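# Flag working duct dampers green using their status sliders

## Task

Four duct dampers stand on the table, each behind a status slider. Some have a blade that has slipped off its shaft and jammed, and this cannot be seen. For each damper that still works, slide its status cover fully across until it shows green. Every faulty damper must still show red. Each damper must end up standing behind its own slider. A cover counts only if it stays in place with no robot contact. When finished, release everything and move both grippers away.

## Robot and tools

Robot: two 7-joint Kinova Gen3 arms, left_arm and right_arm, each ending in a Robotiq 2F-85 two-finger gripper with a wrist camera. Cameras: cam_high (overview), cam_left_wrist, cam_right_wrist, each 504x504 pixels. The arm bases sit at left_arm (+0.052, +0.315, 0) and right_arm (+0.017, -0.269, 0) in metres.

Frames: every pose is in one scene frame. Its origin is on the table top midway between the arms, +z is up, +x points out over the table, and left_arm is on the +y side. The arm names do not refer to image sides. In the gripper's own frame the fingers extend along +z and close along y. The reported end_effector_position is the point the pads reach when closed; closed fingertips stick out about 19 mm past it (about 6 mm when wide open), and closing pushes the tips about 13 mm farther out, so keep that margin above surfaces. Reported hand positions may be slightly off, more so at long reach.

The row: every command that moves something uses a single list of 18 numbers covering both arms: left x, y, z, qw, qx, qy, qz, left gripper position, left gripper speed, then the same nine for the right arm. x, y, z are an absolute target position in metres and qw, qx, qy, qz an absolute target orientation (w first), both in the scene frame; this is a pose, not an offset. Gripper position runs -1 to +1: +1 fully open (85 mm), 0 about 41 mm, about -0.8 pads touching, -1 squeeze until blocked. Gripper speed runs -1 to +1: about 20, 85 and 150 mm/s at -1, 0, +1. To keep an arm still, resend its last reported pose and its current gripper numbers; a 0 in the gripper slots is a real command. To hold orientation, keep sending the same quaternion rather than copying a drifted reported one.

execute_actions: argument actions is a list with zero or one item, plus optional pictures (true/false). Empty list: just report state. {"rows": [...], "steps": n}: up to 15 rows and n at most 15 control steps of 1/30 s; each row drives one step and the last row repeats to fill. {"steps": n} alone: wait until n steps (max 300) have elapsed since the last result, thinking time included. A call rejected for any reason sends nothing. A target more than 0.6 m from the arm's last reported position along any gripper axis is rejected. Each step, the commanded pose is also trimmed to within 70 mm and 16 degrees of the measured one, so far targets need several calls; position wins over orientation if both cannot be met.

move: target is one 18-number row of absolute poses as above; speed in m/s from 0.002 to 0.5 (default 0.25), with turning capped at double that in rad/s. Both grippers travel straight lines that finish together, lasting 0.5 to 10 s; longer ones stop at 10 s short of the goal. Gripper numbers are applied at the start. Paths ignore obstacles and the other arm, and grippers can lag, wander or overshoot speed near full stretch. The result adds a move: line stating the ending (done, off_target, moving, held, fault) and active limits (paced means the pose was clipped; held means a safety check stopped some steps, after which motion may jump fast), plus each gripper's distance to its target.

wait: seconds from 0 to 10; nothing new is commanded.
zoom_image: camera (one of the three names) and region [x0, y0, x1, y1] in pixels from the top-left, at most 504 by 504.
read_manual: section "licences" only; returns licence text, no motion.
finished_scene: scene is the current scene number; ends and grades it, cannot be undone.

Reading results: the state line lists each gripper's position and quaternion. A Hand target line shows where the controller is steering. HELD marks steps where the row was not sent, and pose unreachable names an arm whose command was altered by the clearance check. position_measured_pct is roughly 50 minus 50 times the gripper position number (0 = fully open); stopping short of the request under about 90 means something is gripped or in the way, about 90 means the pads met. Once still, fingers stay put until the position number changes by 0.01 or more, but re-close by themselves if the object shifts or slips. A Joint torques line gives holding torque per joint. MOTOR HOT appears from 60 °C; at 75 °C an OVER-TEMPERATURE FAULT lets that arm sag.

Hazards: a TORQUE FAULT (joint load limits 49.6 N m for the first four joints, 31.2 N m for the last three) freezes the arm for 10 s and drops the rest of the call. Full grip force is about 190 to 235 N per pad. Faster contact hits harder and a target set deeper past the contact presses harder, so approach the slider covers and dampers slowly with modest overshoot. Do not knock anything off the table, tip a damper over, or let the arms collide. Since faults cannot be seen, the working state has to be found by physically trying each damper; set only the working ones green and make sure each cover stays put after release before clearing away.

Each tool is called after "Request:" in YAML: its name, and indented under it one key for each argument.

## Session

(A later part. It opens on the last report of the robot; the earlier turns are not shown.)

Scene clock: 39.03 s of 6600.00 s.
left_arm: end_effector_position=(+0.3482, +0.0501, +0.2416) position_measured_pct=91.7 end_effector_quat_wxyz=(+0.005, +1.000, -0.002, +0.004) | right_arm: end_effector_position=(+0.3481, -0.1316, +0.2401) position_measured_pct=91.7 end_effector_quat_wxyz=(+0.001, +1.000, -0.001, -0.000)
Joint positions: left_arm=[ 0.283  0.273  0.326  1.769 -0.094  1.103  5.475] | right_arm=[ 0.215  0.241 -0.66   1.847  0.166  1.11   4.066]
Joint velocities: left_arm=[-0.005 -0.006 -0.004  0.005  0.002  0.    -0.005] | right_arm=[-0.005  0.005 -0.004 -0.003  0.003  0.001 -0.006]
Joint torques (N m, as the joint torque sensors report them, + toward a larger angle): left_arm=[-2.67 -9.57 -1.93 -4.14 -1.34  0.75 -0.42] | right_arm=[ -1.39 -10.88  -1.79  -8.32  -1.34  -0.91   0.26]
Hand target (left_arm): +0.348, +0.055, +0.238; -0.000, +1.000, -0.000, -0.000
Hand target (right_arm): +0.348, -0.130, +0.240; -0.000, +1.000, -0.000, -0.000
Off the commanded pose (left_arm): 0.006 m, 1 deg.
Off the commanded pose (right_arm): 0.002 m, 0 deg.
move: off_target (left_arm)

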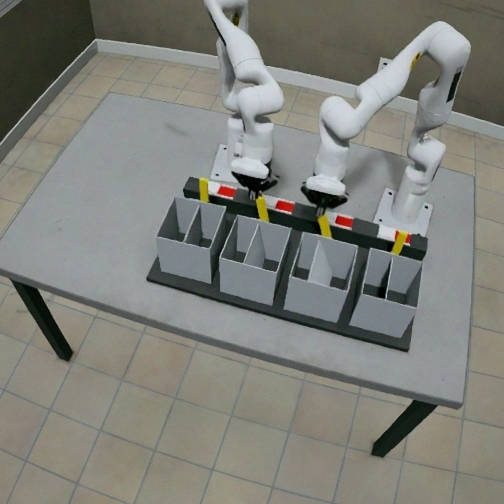

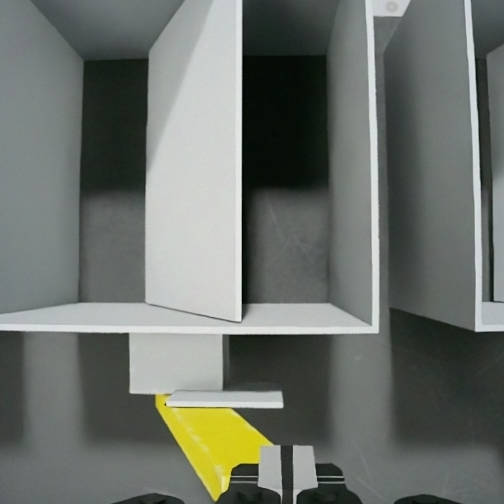

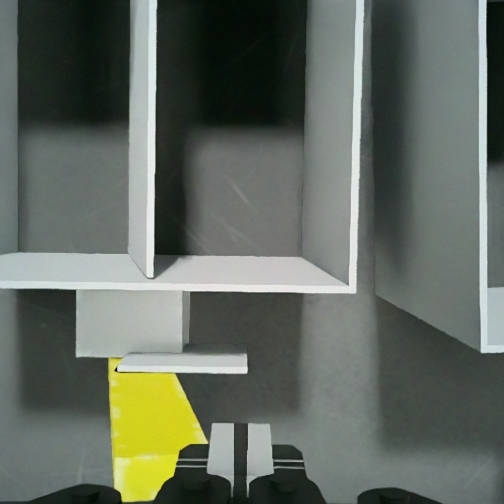

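Request:
move:
  target: [0.348,0.015,0.25,0,1,0,0,-1,0,0.3,-0.2,0.25,0,1,0,0,-1,0]

Request:
move:
  target: [0.348,0.01,0.222,0,1,0,0,-1,0,0.2,-0.35,0.2,0,1,0,0,-1,0]

Request:
move:
  target: [0.348,0.06,0.228,0,1,0,0,-1,0,0.2,-0.35,0.14,0,1,0,0,-1,0]
  speed: 0.05

Scene clock: 44.53 s of 6600.00 s.
left_arm: end_effector_position=(+0.3480, +0.0150, +0.2501) position_measured_pct=91.7 end_effector_quat_wxyz=(+0.000, +1.000, +0.000, +0.000) | right_arm: end_effector_position=(+0.3001, -0.1997, +0.2499) position_measured_pct=91.7 end_effector_quat_wxyz=(-0.000, +1.000, +0.000, +0.000)
Joint positions: left_arm=[ 0.355  0.328  0.34   1.665 -0.117  1.168  5.564] | right_arm=[ 0.401  0.049 -0.609  2.005  0.032  1.097  4.352]
Joint velocities: left_arm=[ 0.     0.002  0.001 -0.002 -0.001  0.001  0.001] | right_arm=[ 0.005 -0.008  0.005  0.002 -0.003  0.     0.007]
Joint torques (N m, as the joint torque sensors report them, + toward a larger angle): left_arm=[ -0.17 -15.22   0.7   -7.79  -0.04   0.31  -0.23] | right_arm=[-0.25 -7.91 -0.25 -8.38 -0.55 -0.56  0.42]
Hand target (left_arm): +0.348, +0.015, +0.250; +0.000, +1.000, +0.000, -0.000
Hand target (right_arm): +0.300, -0.200, +0.250; -0.000, +1.000, +0.000, +0.000
Off the commanded pose (left_arm): 0.000 m, 0 deg.
Off the commanded pose (right_arm): 0.000 m, 0 deg.
After step 90, 1.53 s passed at rest.
move: done

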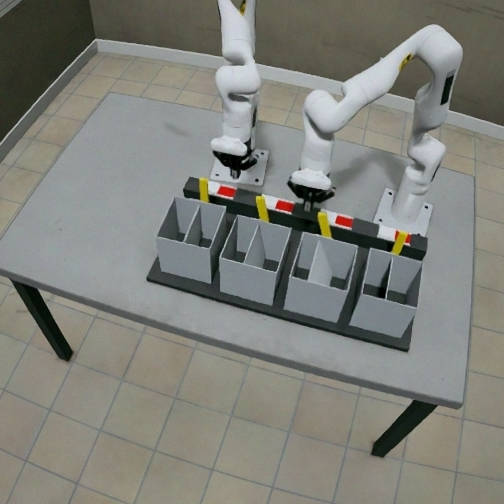

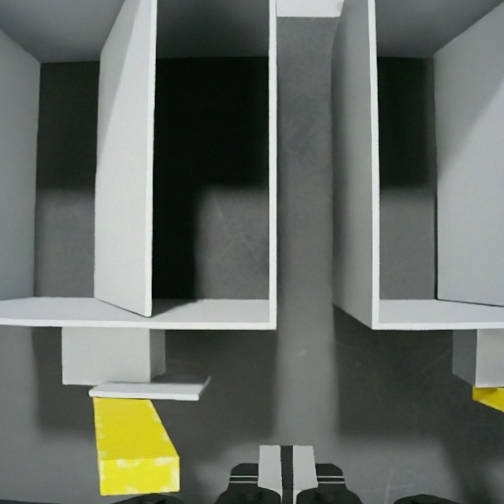

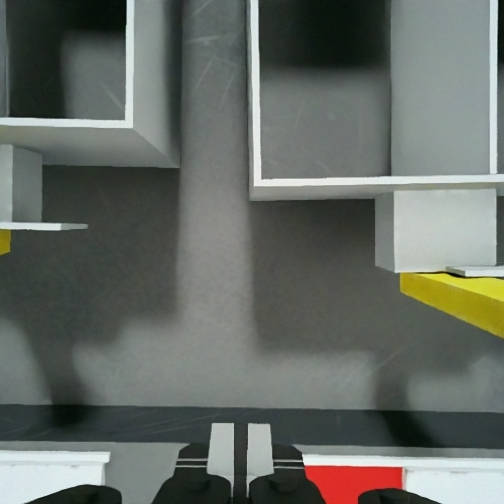

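Scene clock: 45.87 s of 6600.00 s.
left_arm: end_effector_position=(+0.3479, +0.0100, +0.2220) position_measured_pct=91.7 end_effector_quat_wxyz=(+0.000, +1.000, -0.000, -0.000) | right_arm: end_effector_position=(+0.2003, -0.3504, +0.2000) position_measured_pct=91.7 end_effector_quat_wxyz=(+0.001, +1.000, +0.000, +0.001)
Joint positions: left_arm=[ 0.371  0.366  0.335  1.709 -0.133  1.088  5.587] | right_arm=[ 0.696 -0.116 -0.237  2.34  -0.033  0.913  5.054]
Joint velocities: left_arm=[ 0.002  0.001  0.001  0.001 -0.001 -0.     0.001] | right_arm=[ 0.005  0.001  0.009  0.001 -0.003 -0.003  0.009]
Joint torques (N m, as the joint torque sensors report them, + toward a larger angle): left_arm=[ -0.37 -15.43   0.95  -8.08   0.13   0.12  -0.27] | right_arm=[-0.64 -4.42  0.96 -7.54 -0.59 -0.39  0.29]
Hand target (left_arm): +0.348, +0.010, +0.222; +0.000, +1.000, -0.000, -0.000
Hand target (right_arm): +0.200, -0.351, +0.200; +0.001, +1.000, -0.000, +0.001
Off the commanded pose (left_arm): 0.000 m, 0 deg.
Off the commanded pose (right_arm): 0.000 m, 0 deg.
move: done

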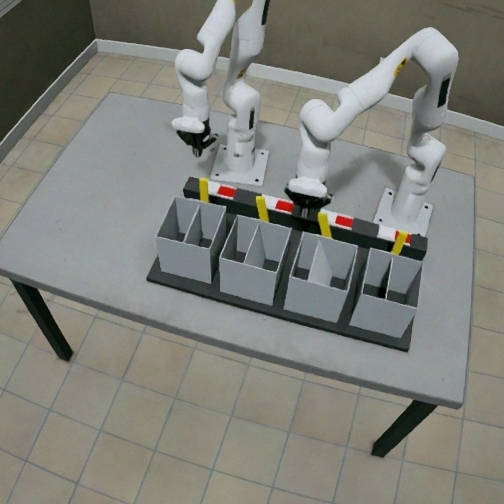

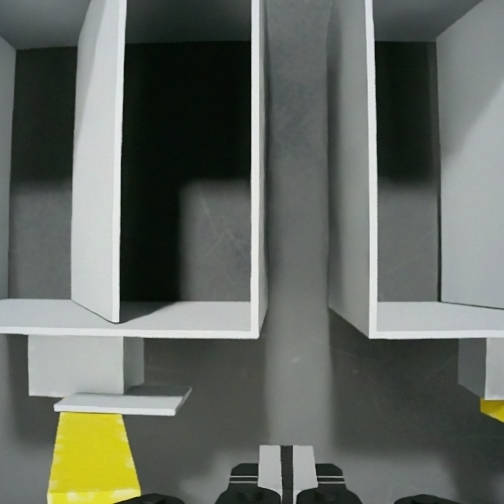

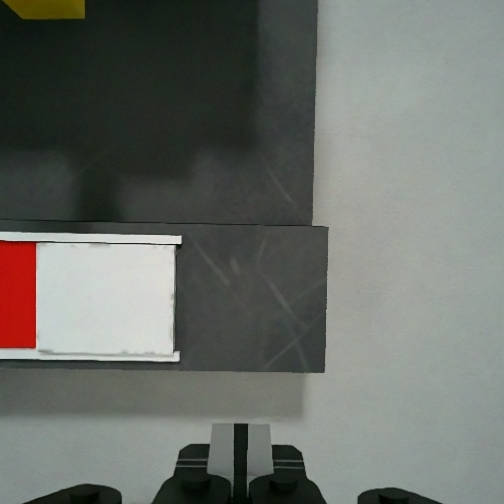

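Scene clock: 47.43 s of 6600.00 s.
left_arm: end_effector_position=(+0.3482, +0.0584, +0.2286) position_measured_pct=91.7 end_effector_quat_wxyz=(+0.001, +1.000, -0.001, +0.001) | right_arm: end_effector_position=(+0.2001, -0.3502, +0.1400) position_measured_pct=91.7 end_effector_quat_wxyz=(+0.000, +1.000, -0.000, +0.000)
Joint positions: left_arm=[ 0.271  0.282  0.322  1.803 -0.099  1.07   5.467] | right_arm=[ 0.68   0.039 -0.259  2.473  0.018  0.631  4.981]
Joint velocities: left_arm=[-0.001 -0.003 -0.001  0.002  0.003  0.    -0.003] | right_arm=[-0.001  0.008 -0.     0.002  0.003 -0.006 -0.005]
Joint torques (N m, as the joint torque sensors report them, + toward a larger angle): left_arm=[ -1.18 -12.43  -0.6   -7.61  -0.45   0.62   0.06] | right_arm=[-0.11 -5.99 -0.14 -6.07 -0.61 -0.34  0.18]
Hand target (left_arm): +0.348, +0.060, +0.228; -0.000, +1.000, +0.000, +0.000
Hand target (right_arm): +0.200, -0.350, +0.140; +0.000, +1.000, -0.000, -0.000
Off the commanded pose (left_arm): 0.002 m, 0 deg.
Off the commanded pose (right_arm): 0.000 m, 0 deg.
move: done

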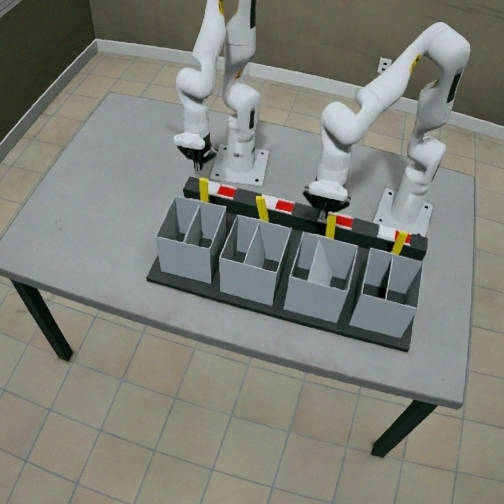

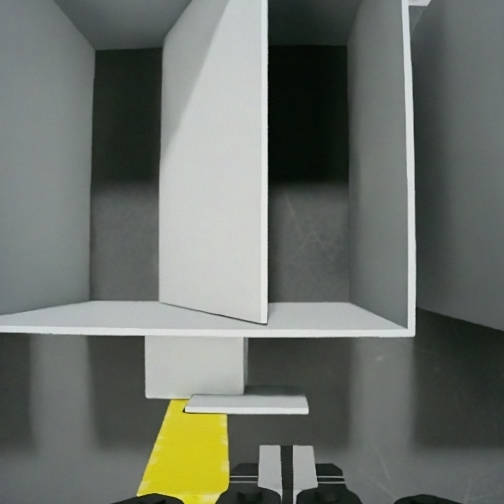

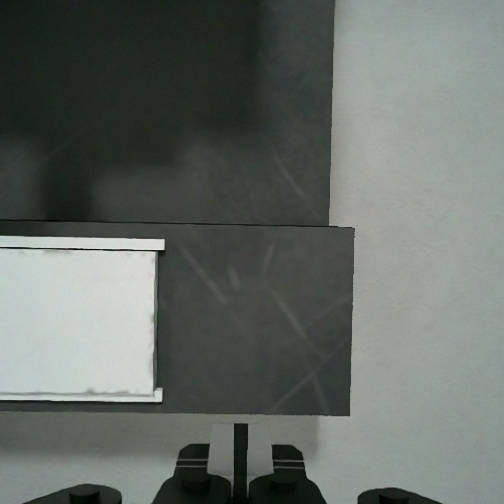

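Request:
move:
  target: [0.348,0.05,0.3,0,1,0,0,-1,0,0.228,-0.35,0.12,0,1,0,0,-1,0]

Request:
move:
  target: [0.348,0.05,0.3,0,1,0,0,-1,0,0.228,-0.35,0.106,0,1,0,0,-1,0]
  speed: 0.03

Request:
move:
  target: [0.34,0.11,0.3,0,1,0,0,-1,0,0.228,-0.288,0.106,0,1,0,0,-1,0]
  speed: 0.05

Scene clock: 52.37 s of 6600.00 s.
left_arm: end_effector_position=(+0.3481, +0.0500, +0.2999) position_measured_pct=91.7 end_effector_quat_wxyz=(-0.000, +1.000, +0.000, +0.000) | right_arm: end_effector_position=(+0.2280, -0.3501, +0.1201) position_measured_pct=91.7 end_effector_quat_wxyz=(+0.000, +1.000, -0.000, +0.000)
Joint positions: left_arm=[ 0.275  0.23   0.337  1.626 -0.078  1.299  5.465] | right_arm=[ 0.633  0.157 -0.268  2.444  0.081  0.547  4.872]
Joint velocities: left_arm=[-0.001  0.     0.    -0.004  0.001  0.005  0.   ] | right_arm=[-0.002  0.007 -0.001 -0.001  0.002 -0.001 -0.002]
Joint torques (N m, as the joint torque sensors report them, + toward a larger angle): left_arm=[ -0.54 -13.24   0.82  -8.82   0.11   0.1   -0.12] | right_arm=[-0.58 -7.49 -0.26 -5.09 -0.01 -0.34  0.54]
Hand target (left_arm): +0.348, +0.050, +0.300; -0.000, +1.000, +0.000, +0.000
Hand target (right_arm): +0.228, -0.350, +0.120; +0.000, +1.000, -0.000, -0.000
Off the commanded pose (left_arm): 0.000 m, 0 deg.
Off the commanded pose (right_arm): 0.000 m, 0 deg.
After step 90, 1.03 s passed at rest.
move: done

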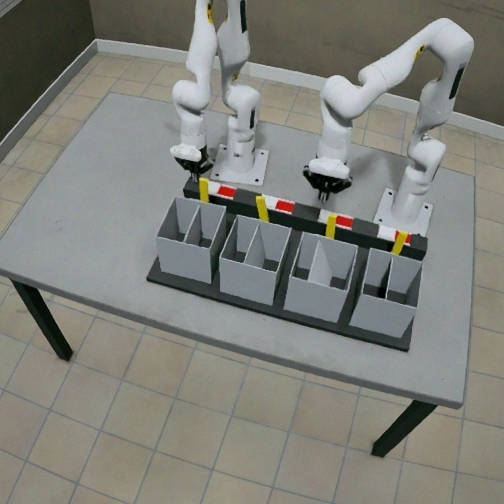

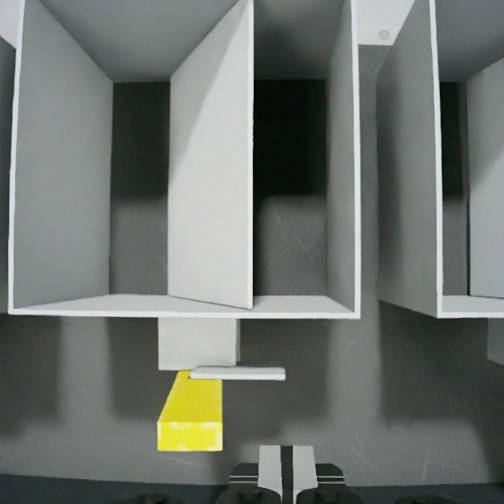

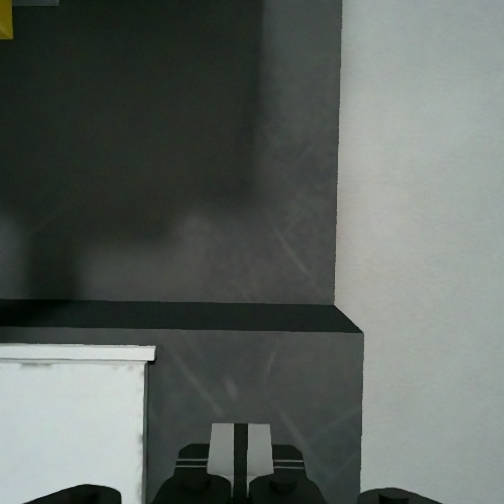

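Scene clock: 53.13 s of 6600.00 s.
left_arm: end_effector_position=(+0.3480, +0.0500, +0.3000) position_measured_pct=91.7 end_effector_quat_wxyz=(-0.000, +1.000, +0.000, +0.000) | right_arm: end_effector_position=(+0.2281, -0.3501, +0.1062) position_measured_pct=91.7 end_effector_quat_wxyz=(+0.000, +1.000, -0.000, +0.000)
Joint positions: left_arm=[ 0.275  0.229  0.337  1.626 -0.078  1.3    5.465] | right_arm=[ 0.617  0.203 -0.258  2.468  0.112  0.48   4.838]
Joint velocities: left_arm=[-0.002 -0.     0.    -0.    -0.001  0.     0.   ] | right_arm=[-0.004  0.007  0.001  0.003  0.005 -0.007 -0.007]
Joint torques (N m, as the joint torque sensors report them, + toward a larger angle): left_arm=[ -0.14 -13.52   0.24  -8.56   0.05   0.    -0.07] | right_arm=[-0.39 -8.63 -0.3  -4.75 -0.68 -0.49  0.24]
Hand target (left_arm): +0.348, +0.050, +0.300; -0.000, +1.000, +0.000, +0.000
Hand target (right_arm): +0.228, -0.350, +0.106; +0.000, +1.000, -0.000, -0.000
Off the commanded pose (left_arm): 0.000 m, 0 deg.
Off the commanded pose (right_arm): 0.000 m, 0 deg.
move: done

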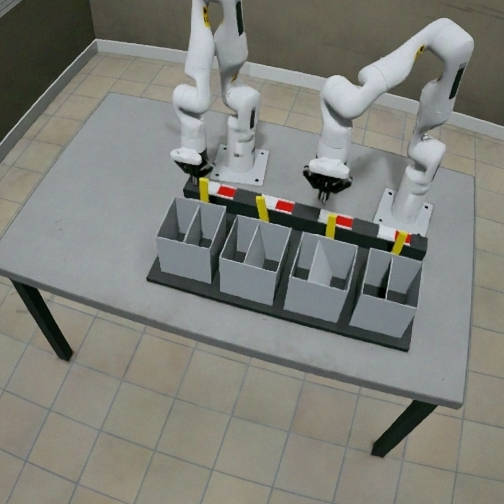

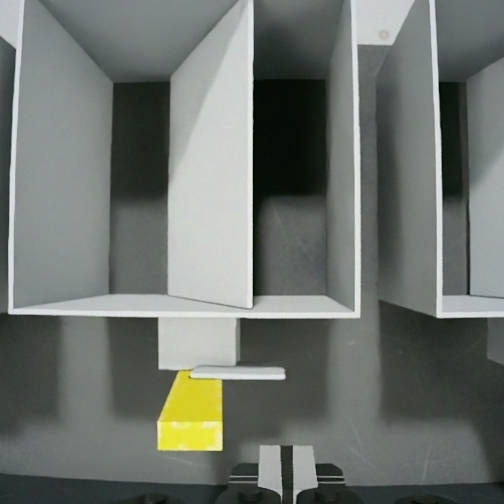

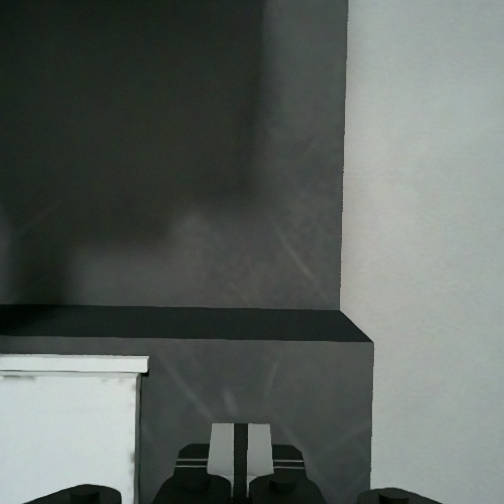

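Scene clock: 54.70 s of 6600.00 s.
left_arm: end_effector_position=(+0.3401, +0.1099, +0.2999) position_measured_pct=91.7 end_effector_quat_wxyz=(-0.000, +1.000, -0.000, -0.000) | right_arm: end_effector_position=(+0.2281, -0.2883, +0.1061) position_measured_pct=91.7 end_effector_quat_wxyz=(-0.000, +1.000, -0.001, +0.000)
Joint positions: left_arm=[ 0.168  0.123  0.289  1.749 -0.037  1.275  5.306] | right_arm=[ 0.39   0.182 -0.317  2.504  0.124  0.468  4.539]
Joint velocities: left_arm=[-0.002 -0.005 -0.003  0.002  0.002 -0.001 -0.004] | right_arm=[-0.013 -0.001 -0.005  0.     0.005  0.    -0.018]
Joint torques (N m, as the joint torque sensors report them, + toward a larger angle): left_arm=[ -0.07 -10.53  -0.08  -8.7    0.08   0.1    0.16] | right_arm=[-0.45 -7.47 -0.89 -4.28 -0.34 -0.86  0.12]
Hand target (left_arm): +0.340, +0.110, +0.300; -0.000, +1.000, +0.000, -0.000
Hand target (right_arm): +0.228, -0.288, +0.106; -0.000, +1.000, -0.000, -0.000
Off the commanded pose (left_arm): 0.000 m, 0 deg.
Off the commanded pose (right_arm): 0.000 m, 0 deg.
move: done

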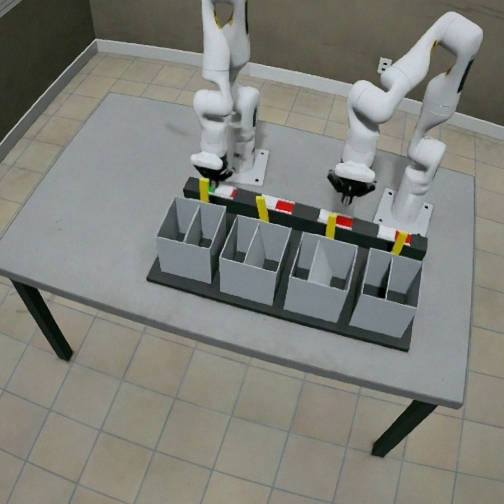

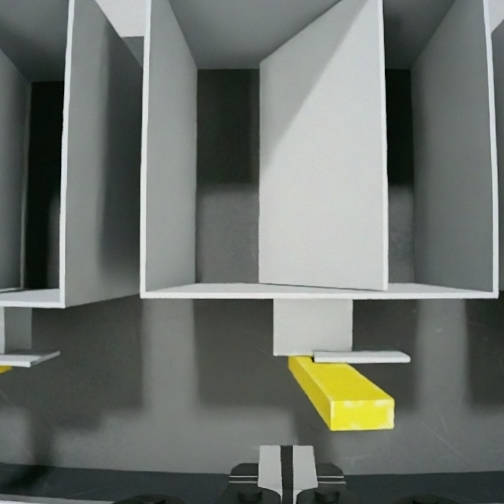

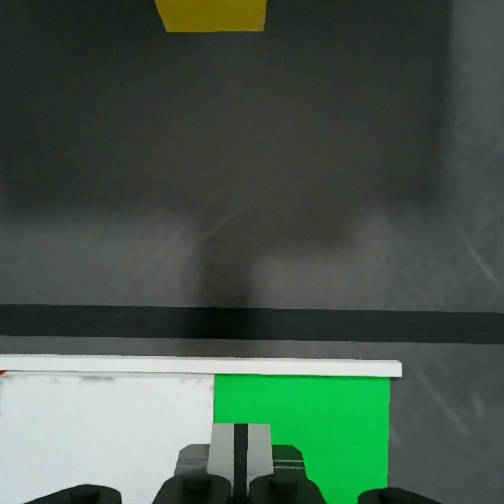

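Request:
move:
  target: [0.34,0.11,0.3,0,1,0,0,-1,0,0.228,-0.278,0.106,0,1,0,0,-1,0]
  speed: 0.03

Request:
move:
  target: [0.3,0.2,0.3,0,1,0,0,-1,0,0.228,-0.283,0.13,0,1,0,0,-1,0]

Request:
move:
  target: [0.3,0.2,0.3,0,1,0,0,-1,0,0.228,-0.16,0.106,0,1,0,0,-1,0]

Request:
move:
  target: [0.3,0.2,0.3,0,1,0,0,-1,0,0.228,-0.093,0.106,0,1,0,0,-1,0]
  speed: 0.05

Request:
move:
  target: [0.3,0.2,0.3,0,1,0,0,-1,0,0.2,-0.18,0.36,0,1,0,0,-1,0]

Scene clock: 61.30 s of 6600.00 s.
left_arm: end_effector_position=(+0.3400, +0.1100, +0.3000) position_measured_pct=91.7 end_effector_quat_wxyz=(-0.000, +1.000, +0.000, -0.000) | right_arm: end_effector_position=(+0.2280, -0.2809, +0.1061) position_measured_pct=91.7 end_effector_quat_wxyz=(+0.002, +1.000, -0.002, +0.000)
Joint positions: left_arm=[ 0.167  0.122  0.289  1.75  -0.036  1.275  5.305] | right_arm=[ 0.354  0.18  -0.323  2.506  0.133  0.468  4.487]
Joint velocities: left_arm=[ 0.001  0.    -0.     0.001 -0.    -0.    -0.   ] | right_arm=[-0.001 -0.    -0.004  0.     0.008  0.001 -0.016]
Joint torques (N m, as the joint torque sensors report them, + toward a larger angle): left_arm=[ -0.65 -11.18   0.05  -8.68   0.04  -0.11  -0.21] | right_arm=[-3.69 -6.97 -3.84 -4.1  -2.43 -0.81  0.53]
Hand target (left_arm): +0.340, +0.110, +0.300; -0.000, +1.000, +0.000, +0.000
Hand target (right_arm): +0.228, -0.278, +0.106; -0.000, +1.000, +0.000, -0.000
Off the commanded pose (left_arm): 0.000 m, 0 deg.
Off the commanded pose (right_arm): 0.003 m, 0 deg.
After step 90, 2.90 s passed at rest.
move: done

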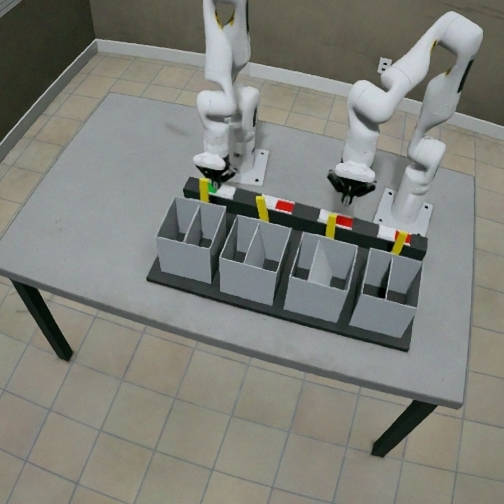

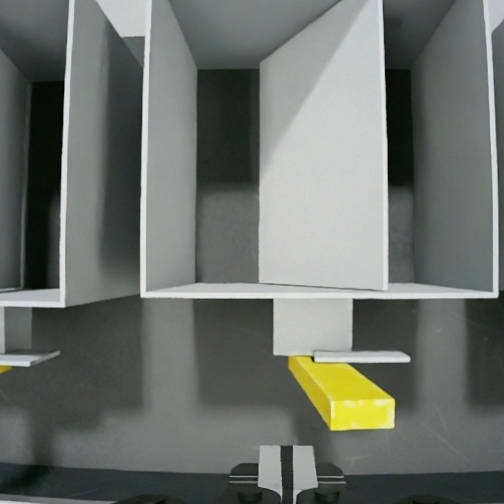

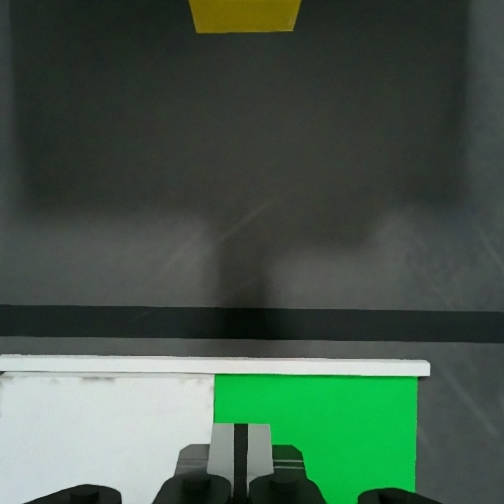

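Scene clock: 62.27 s of 6600.00 s.
left_arm: end_effector_position=(+0.3002, +0.2001, +0.2998) position_measured_pct=91.7 end_effector_quat_wxyz=(-0.000, +1.000, -0.000, -0.000) | right_arm: end_effector_position=(+0.2279, -0.2829, +0.1300) position_measured_pct=91.7 end_effector_quat_wxyz=(-0.000, +1.000, +0.000, -0.000)
Joint positions: left_arm=[ 0.037 -0.072  0.166  1.943  0.012  1.271  5.039] | right_arm=[ 0.399  0.099 -0.337  2.462  0.059  0.587  4.589]
Joint velocities: left_arm=[-0.001 -0.006 -0.003 -0.     0.     0.    -0.004] | right_arm=[ 0.    -0.001  0.    -0.    -0.001  0.001  0.003]
Joint torques (N m, as the joint torque sensors report them, + toward a larger angle): left_arm=[-0.72 -7.66 -0.52 -8.9   0.02  0.16 -0.05] | right_arm=[-0.15 -6.84 -0.2  -5.27 -0.43 -0.42  0.12]
Hand target (left_arm): +0.300, +0.200, +0.300; -0.000, +1.000, +0.000, -0.000
Hand target (right_arm): +0.228, -0.283, +0.130; -0.000, +1.000, +0.000, +0.000
Off the commanded pose (left_arm): 0.000 m, 0 deg.
Off the commanded pose (right_arm): 0.000 m, 0 deg.
move: done

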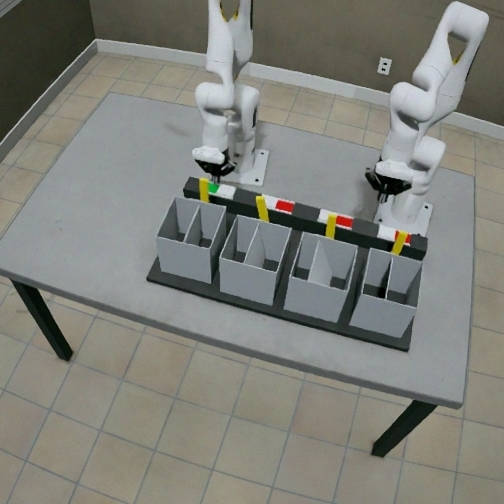

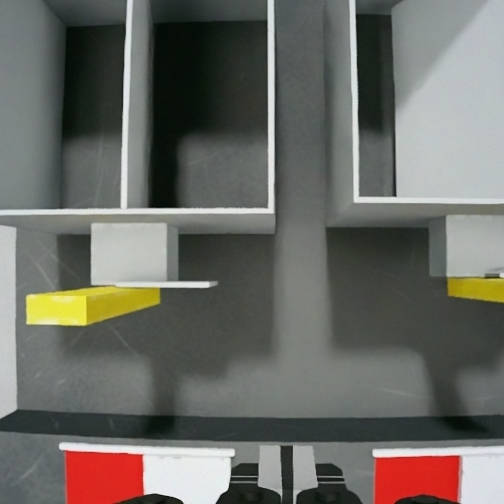

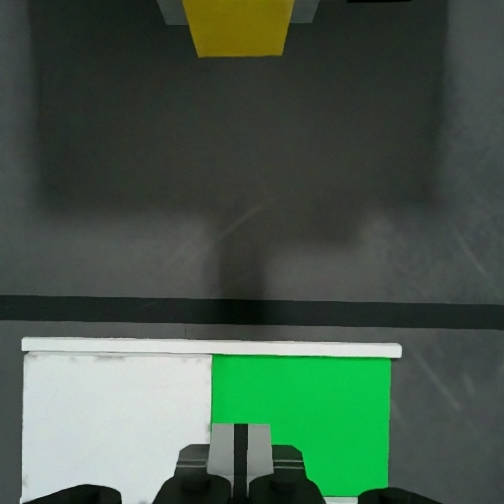

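Scene clock: 63.43 s of 6600.00 s.
left_arm: end_effector_position=(+0.3000, +0.2000, +0.3000) position_measured_pct=91.7 end_effector_quat_wxyz=(-0.000, +1.000, +0.000, +0.000) | right_arm: end_effector_position=(+0.2282, -0.1600, +0.1061) position_measured_pct=91.7 end_effector_quat_wxyz=(-0.001, +1.000, -0.001, -0.000)
Joint positions: left_arm=[ 0.037 -0.074  0.166  1.944  0.013  1.271  5.038] | right_arm=[-0.059  0.239 -0.448  2.429  0.21   0.505  3.891]
Joint velocities: left_arm=[-0.001 -0.    -0.001 -0.001 -0.002  0.    -0.   ] | right_arm=[-0.028  0.008 -0.002 -0.001  0.019  0.004 -0.032]
Joint torques (N m, as the joint torque sensors report them, + toward a larger angle): left_arm=[-0.35 -7.31 -0.43 -8.85  0.12  0.27  0.04] | right_arm=[-0.54 -8.42 -0.37 -4.26 -0.3  -0.21  0.27]
Hand target (left_arm): +0.300, +0.200, +0.300; -0.000, +1.000, +0.000, +0.000
Hand target (right_arm): +0.228, -0.160, +0.106; -0.000, +1.000, -0.000, -0.000
Off the commanded pose (left_arm): 0.000 m, 0 deg.
Off the commanded pose (right_arm): 0.000 m, 0 deg.
move: done

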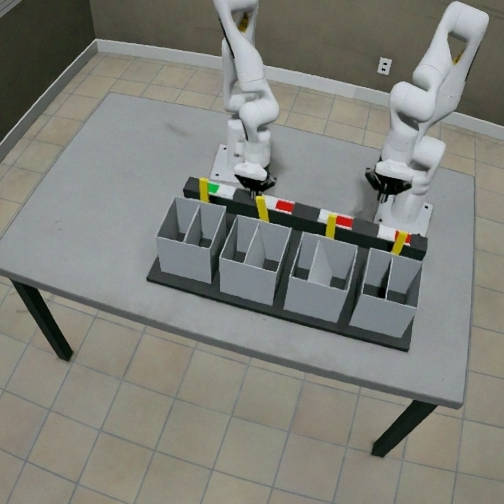

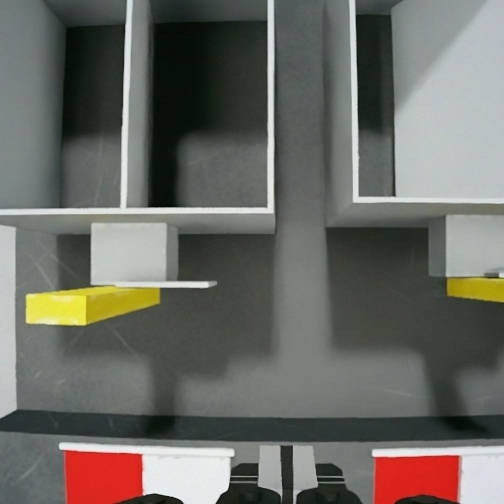

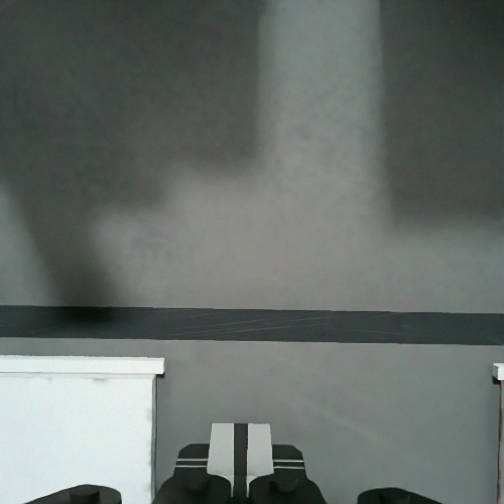

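Scene clock: 65.07 s of 6600.00 s.
left_arm: end_effector_position=(+0.3000, +0.2000, +0.3000) position_measured_pct=91.7 end_effector_quat_wxyz=(+0.000, +1.000, -0.000, +0.000) | right_arm: end_effector_position=(+0.2277, -0.0952, +0.1059) position_measured_pct=91.7 end_effector_quat_wxyz=(+0.002, +1.000, -0.001, -0.001)
Joint positions: left_arm=[ 0.037 -0.074  0.166  1.944  0.013  1.271  5.038] | right_arm=[-0.272  0.305 -0.452  2.325  0.252  0.558  3.65 ]
Joint velocities: left_arm=[-0.001 -0.001  0.     0.001  0.     0.    -0.001] | right_arm=[-0.007  0.003  0.001 -0.003  0.007  0.005 -0.01 ]
Joint torques (N m, as the joint torque sensors report them, + toward a larger angle): left_arm=[-0.37 -7.53 -0.22 -8.86  0.35 -0.01  0.03] | right_arm=[ -0.89 -10.2   -1.75  -6.38  -1.31  -1.57   0.09]
Hand target (left_arm): +0.300, +0.200, +0.300; -0.000, +1.000, +0.000, +0.000
Hand target (right_arm): +0.228, -0.093, +0.106; -0.000, +1.000, -0.000, -0.000
Off the commanded pose (left_arm): 0.000 m, 0 deg.
Off the commanded pose (right_arm): 0.002 m, 0 deg.
move: done

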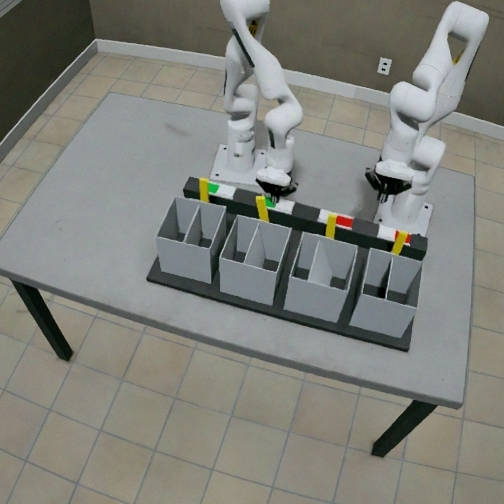

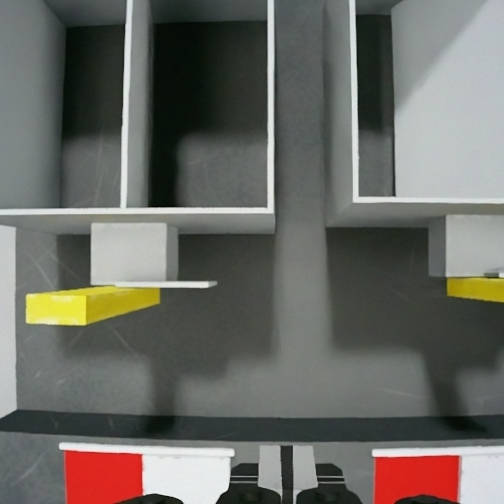

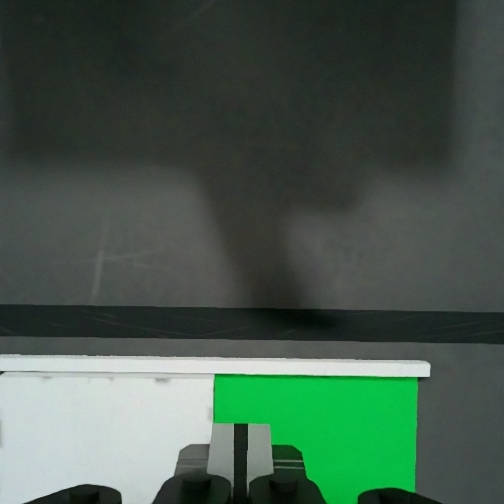

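Scene clock: 66.77 s of 6600.00 s.
left_arm: end_effector_position=(+0.3000, +0.2000, +0.3000) position_measured_pct=91.7 end_effector_quat_wxyz=(+0.000, +1.000, -0.000, +0.000) | right_arm: end_effector_position=(+0.1996, -0.1801, +0.3603) position_measured_pct=91.7 end_effector_quat_wxyz=(-0.001, +1.000, +0.001, +0.000)
Joint positions: left_arm=[ 0.037 -0.074  0.166  1.944  0.013  1.271  5.038] | right_arm=[-0.018 -0.269 -0.285  1.892 -0.076  1.507  4.288]
Joint velocities: left_arm=[-0.001 -0.001 -0.001  0.    -0.002 -0.     0.   ] | right_arm=[ 0.    -0.001  0.001 -0.003  0.     0.003  0.002]
Joint torques (N m, as the joint torque sensors report them, + toward a larger angle): left_arm=[-0.49 -7.31 -0.35 -8.89  0.22  0.09 -0.28] | right_arm=[-0.29 -3.6   0.04 -9.31 -0.34 -0.5   0.82]
Hand target (left_arm): +0.300, +0.200, +0.300; -0.000, +1.000, -0.000, -0.000
Hand target (right_arm): +0.200, -0.180, +0.360; -0.001, +1.000, +0.001, +0.000
Off the commanded pose (left_arm): 0.000 m, 0 deg.
Off the commanded pose (right_arm): 0.001 m, 0 deg.
move: done

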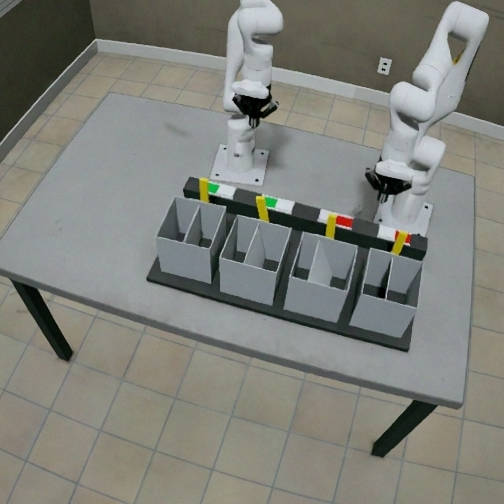

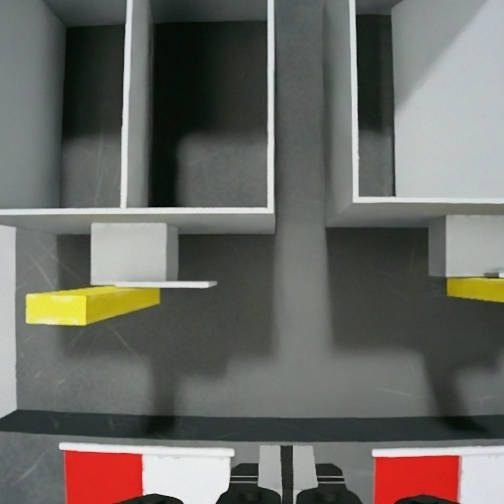

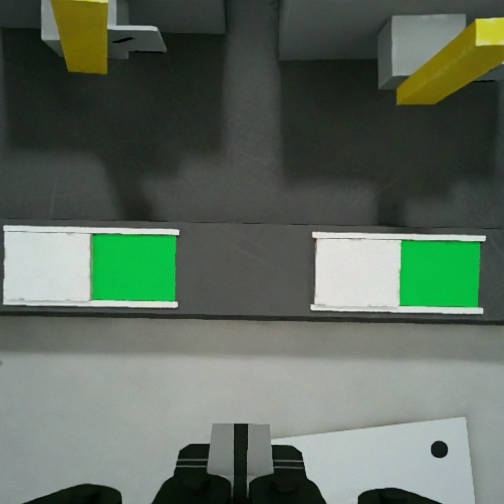

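Request:
finished_scene:
  scene: 1

The scene is finished: the task was done.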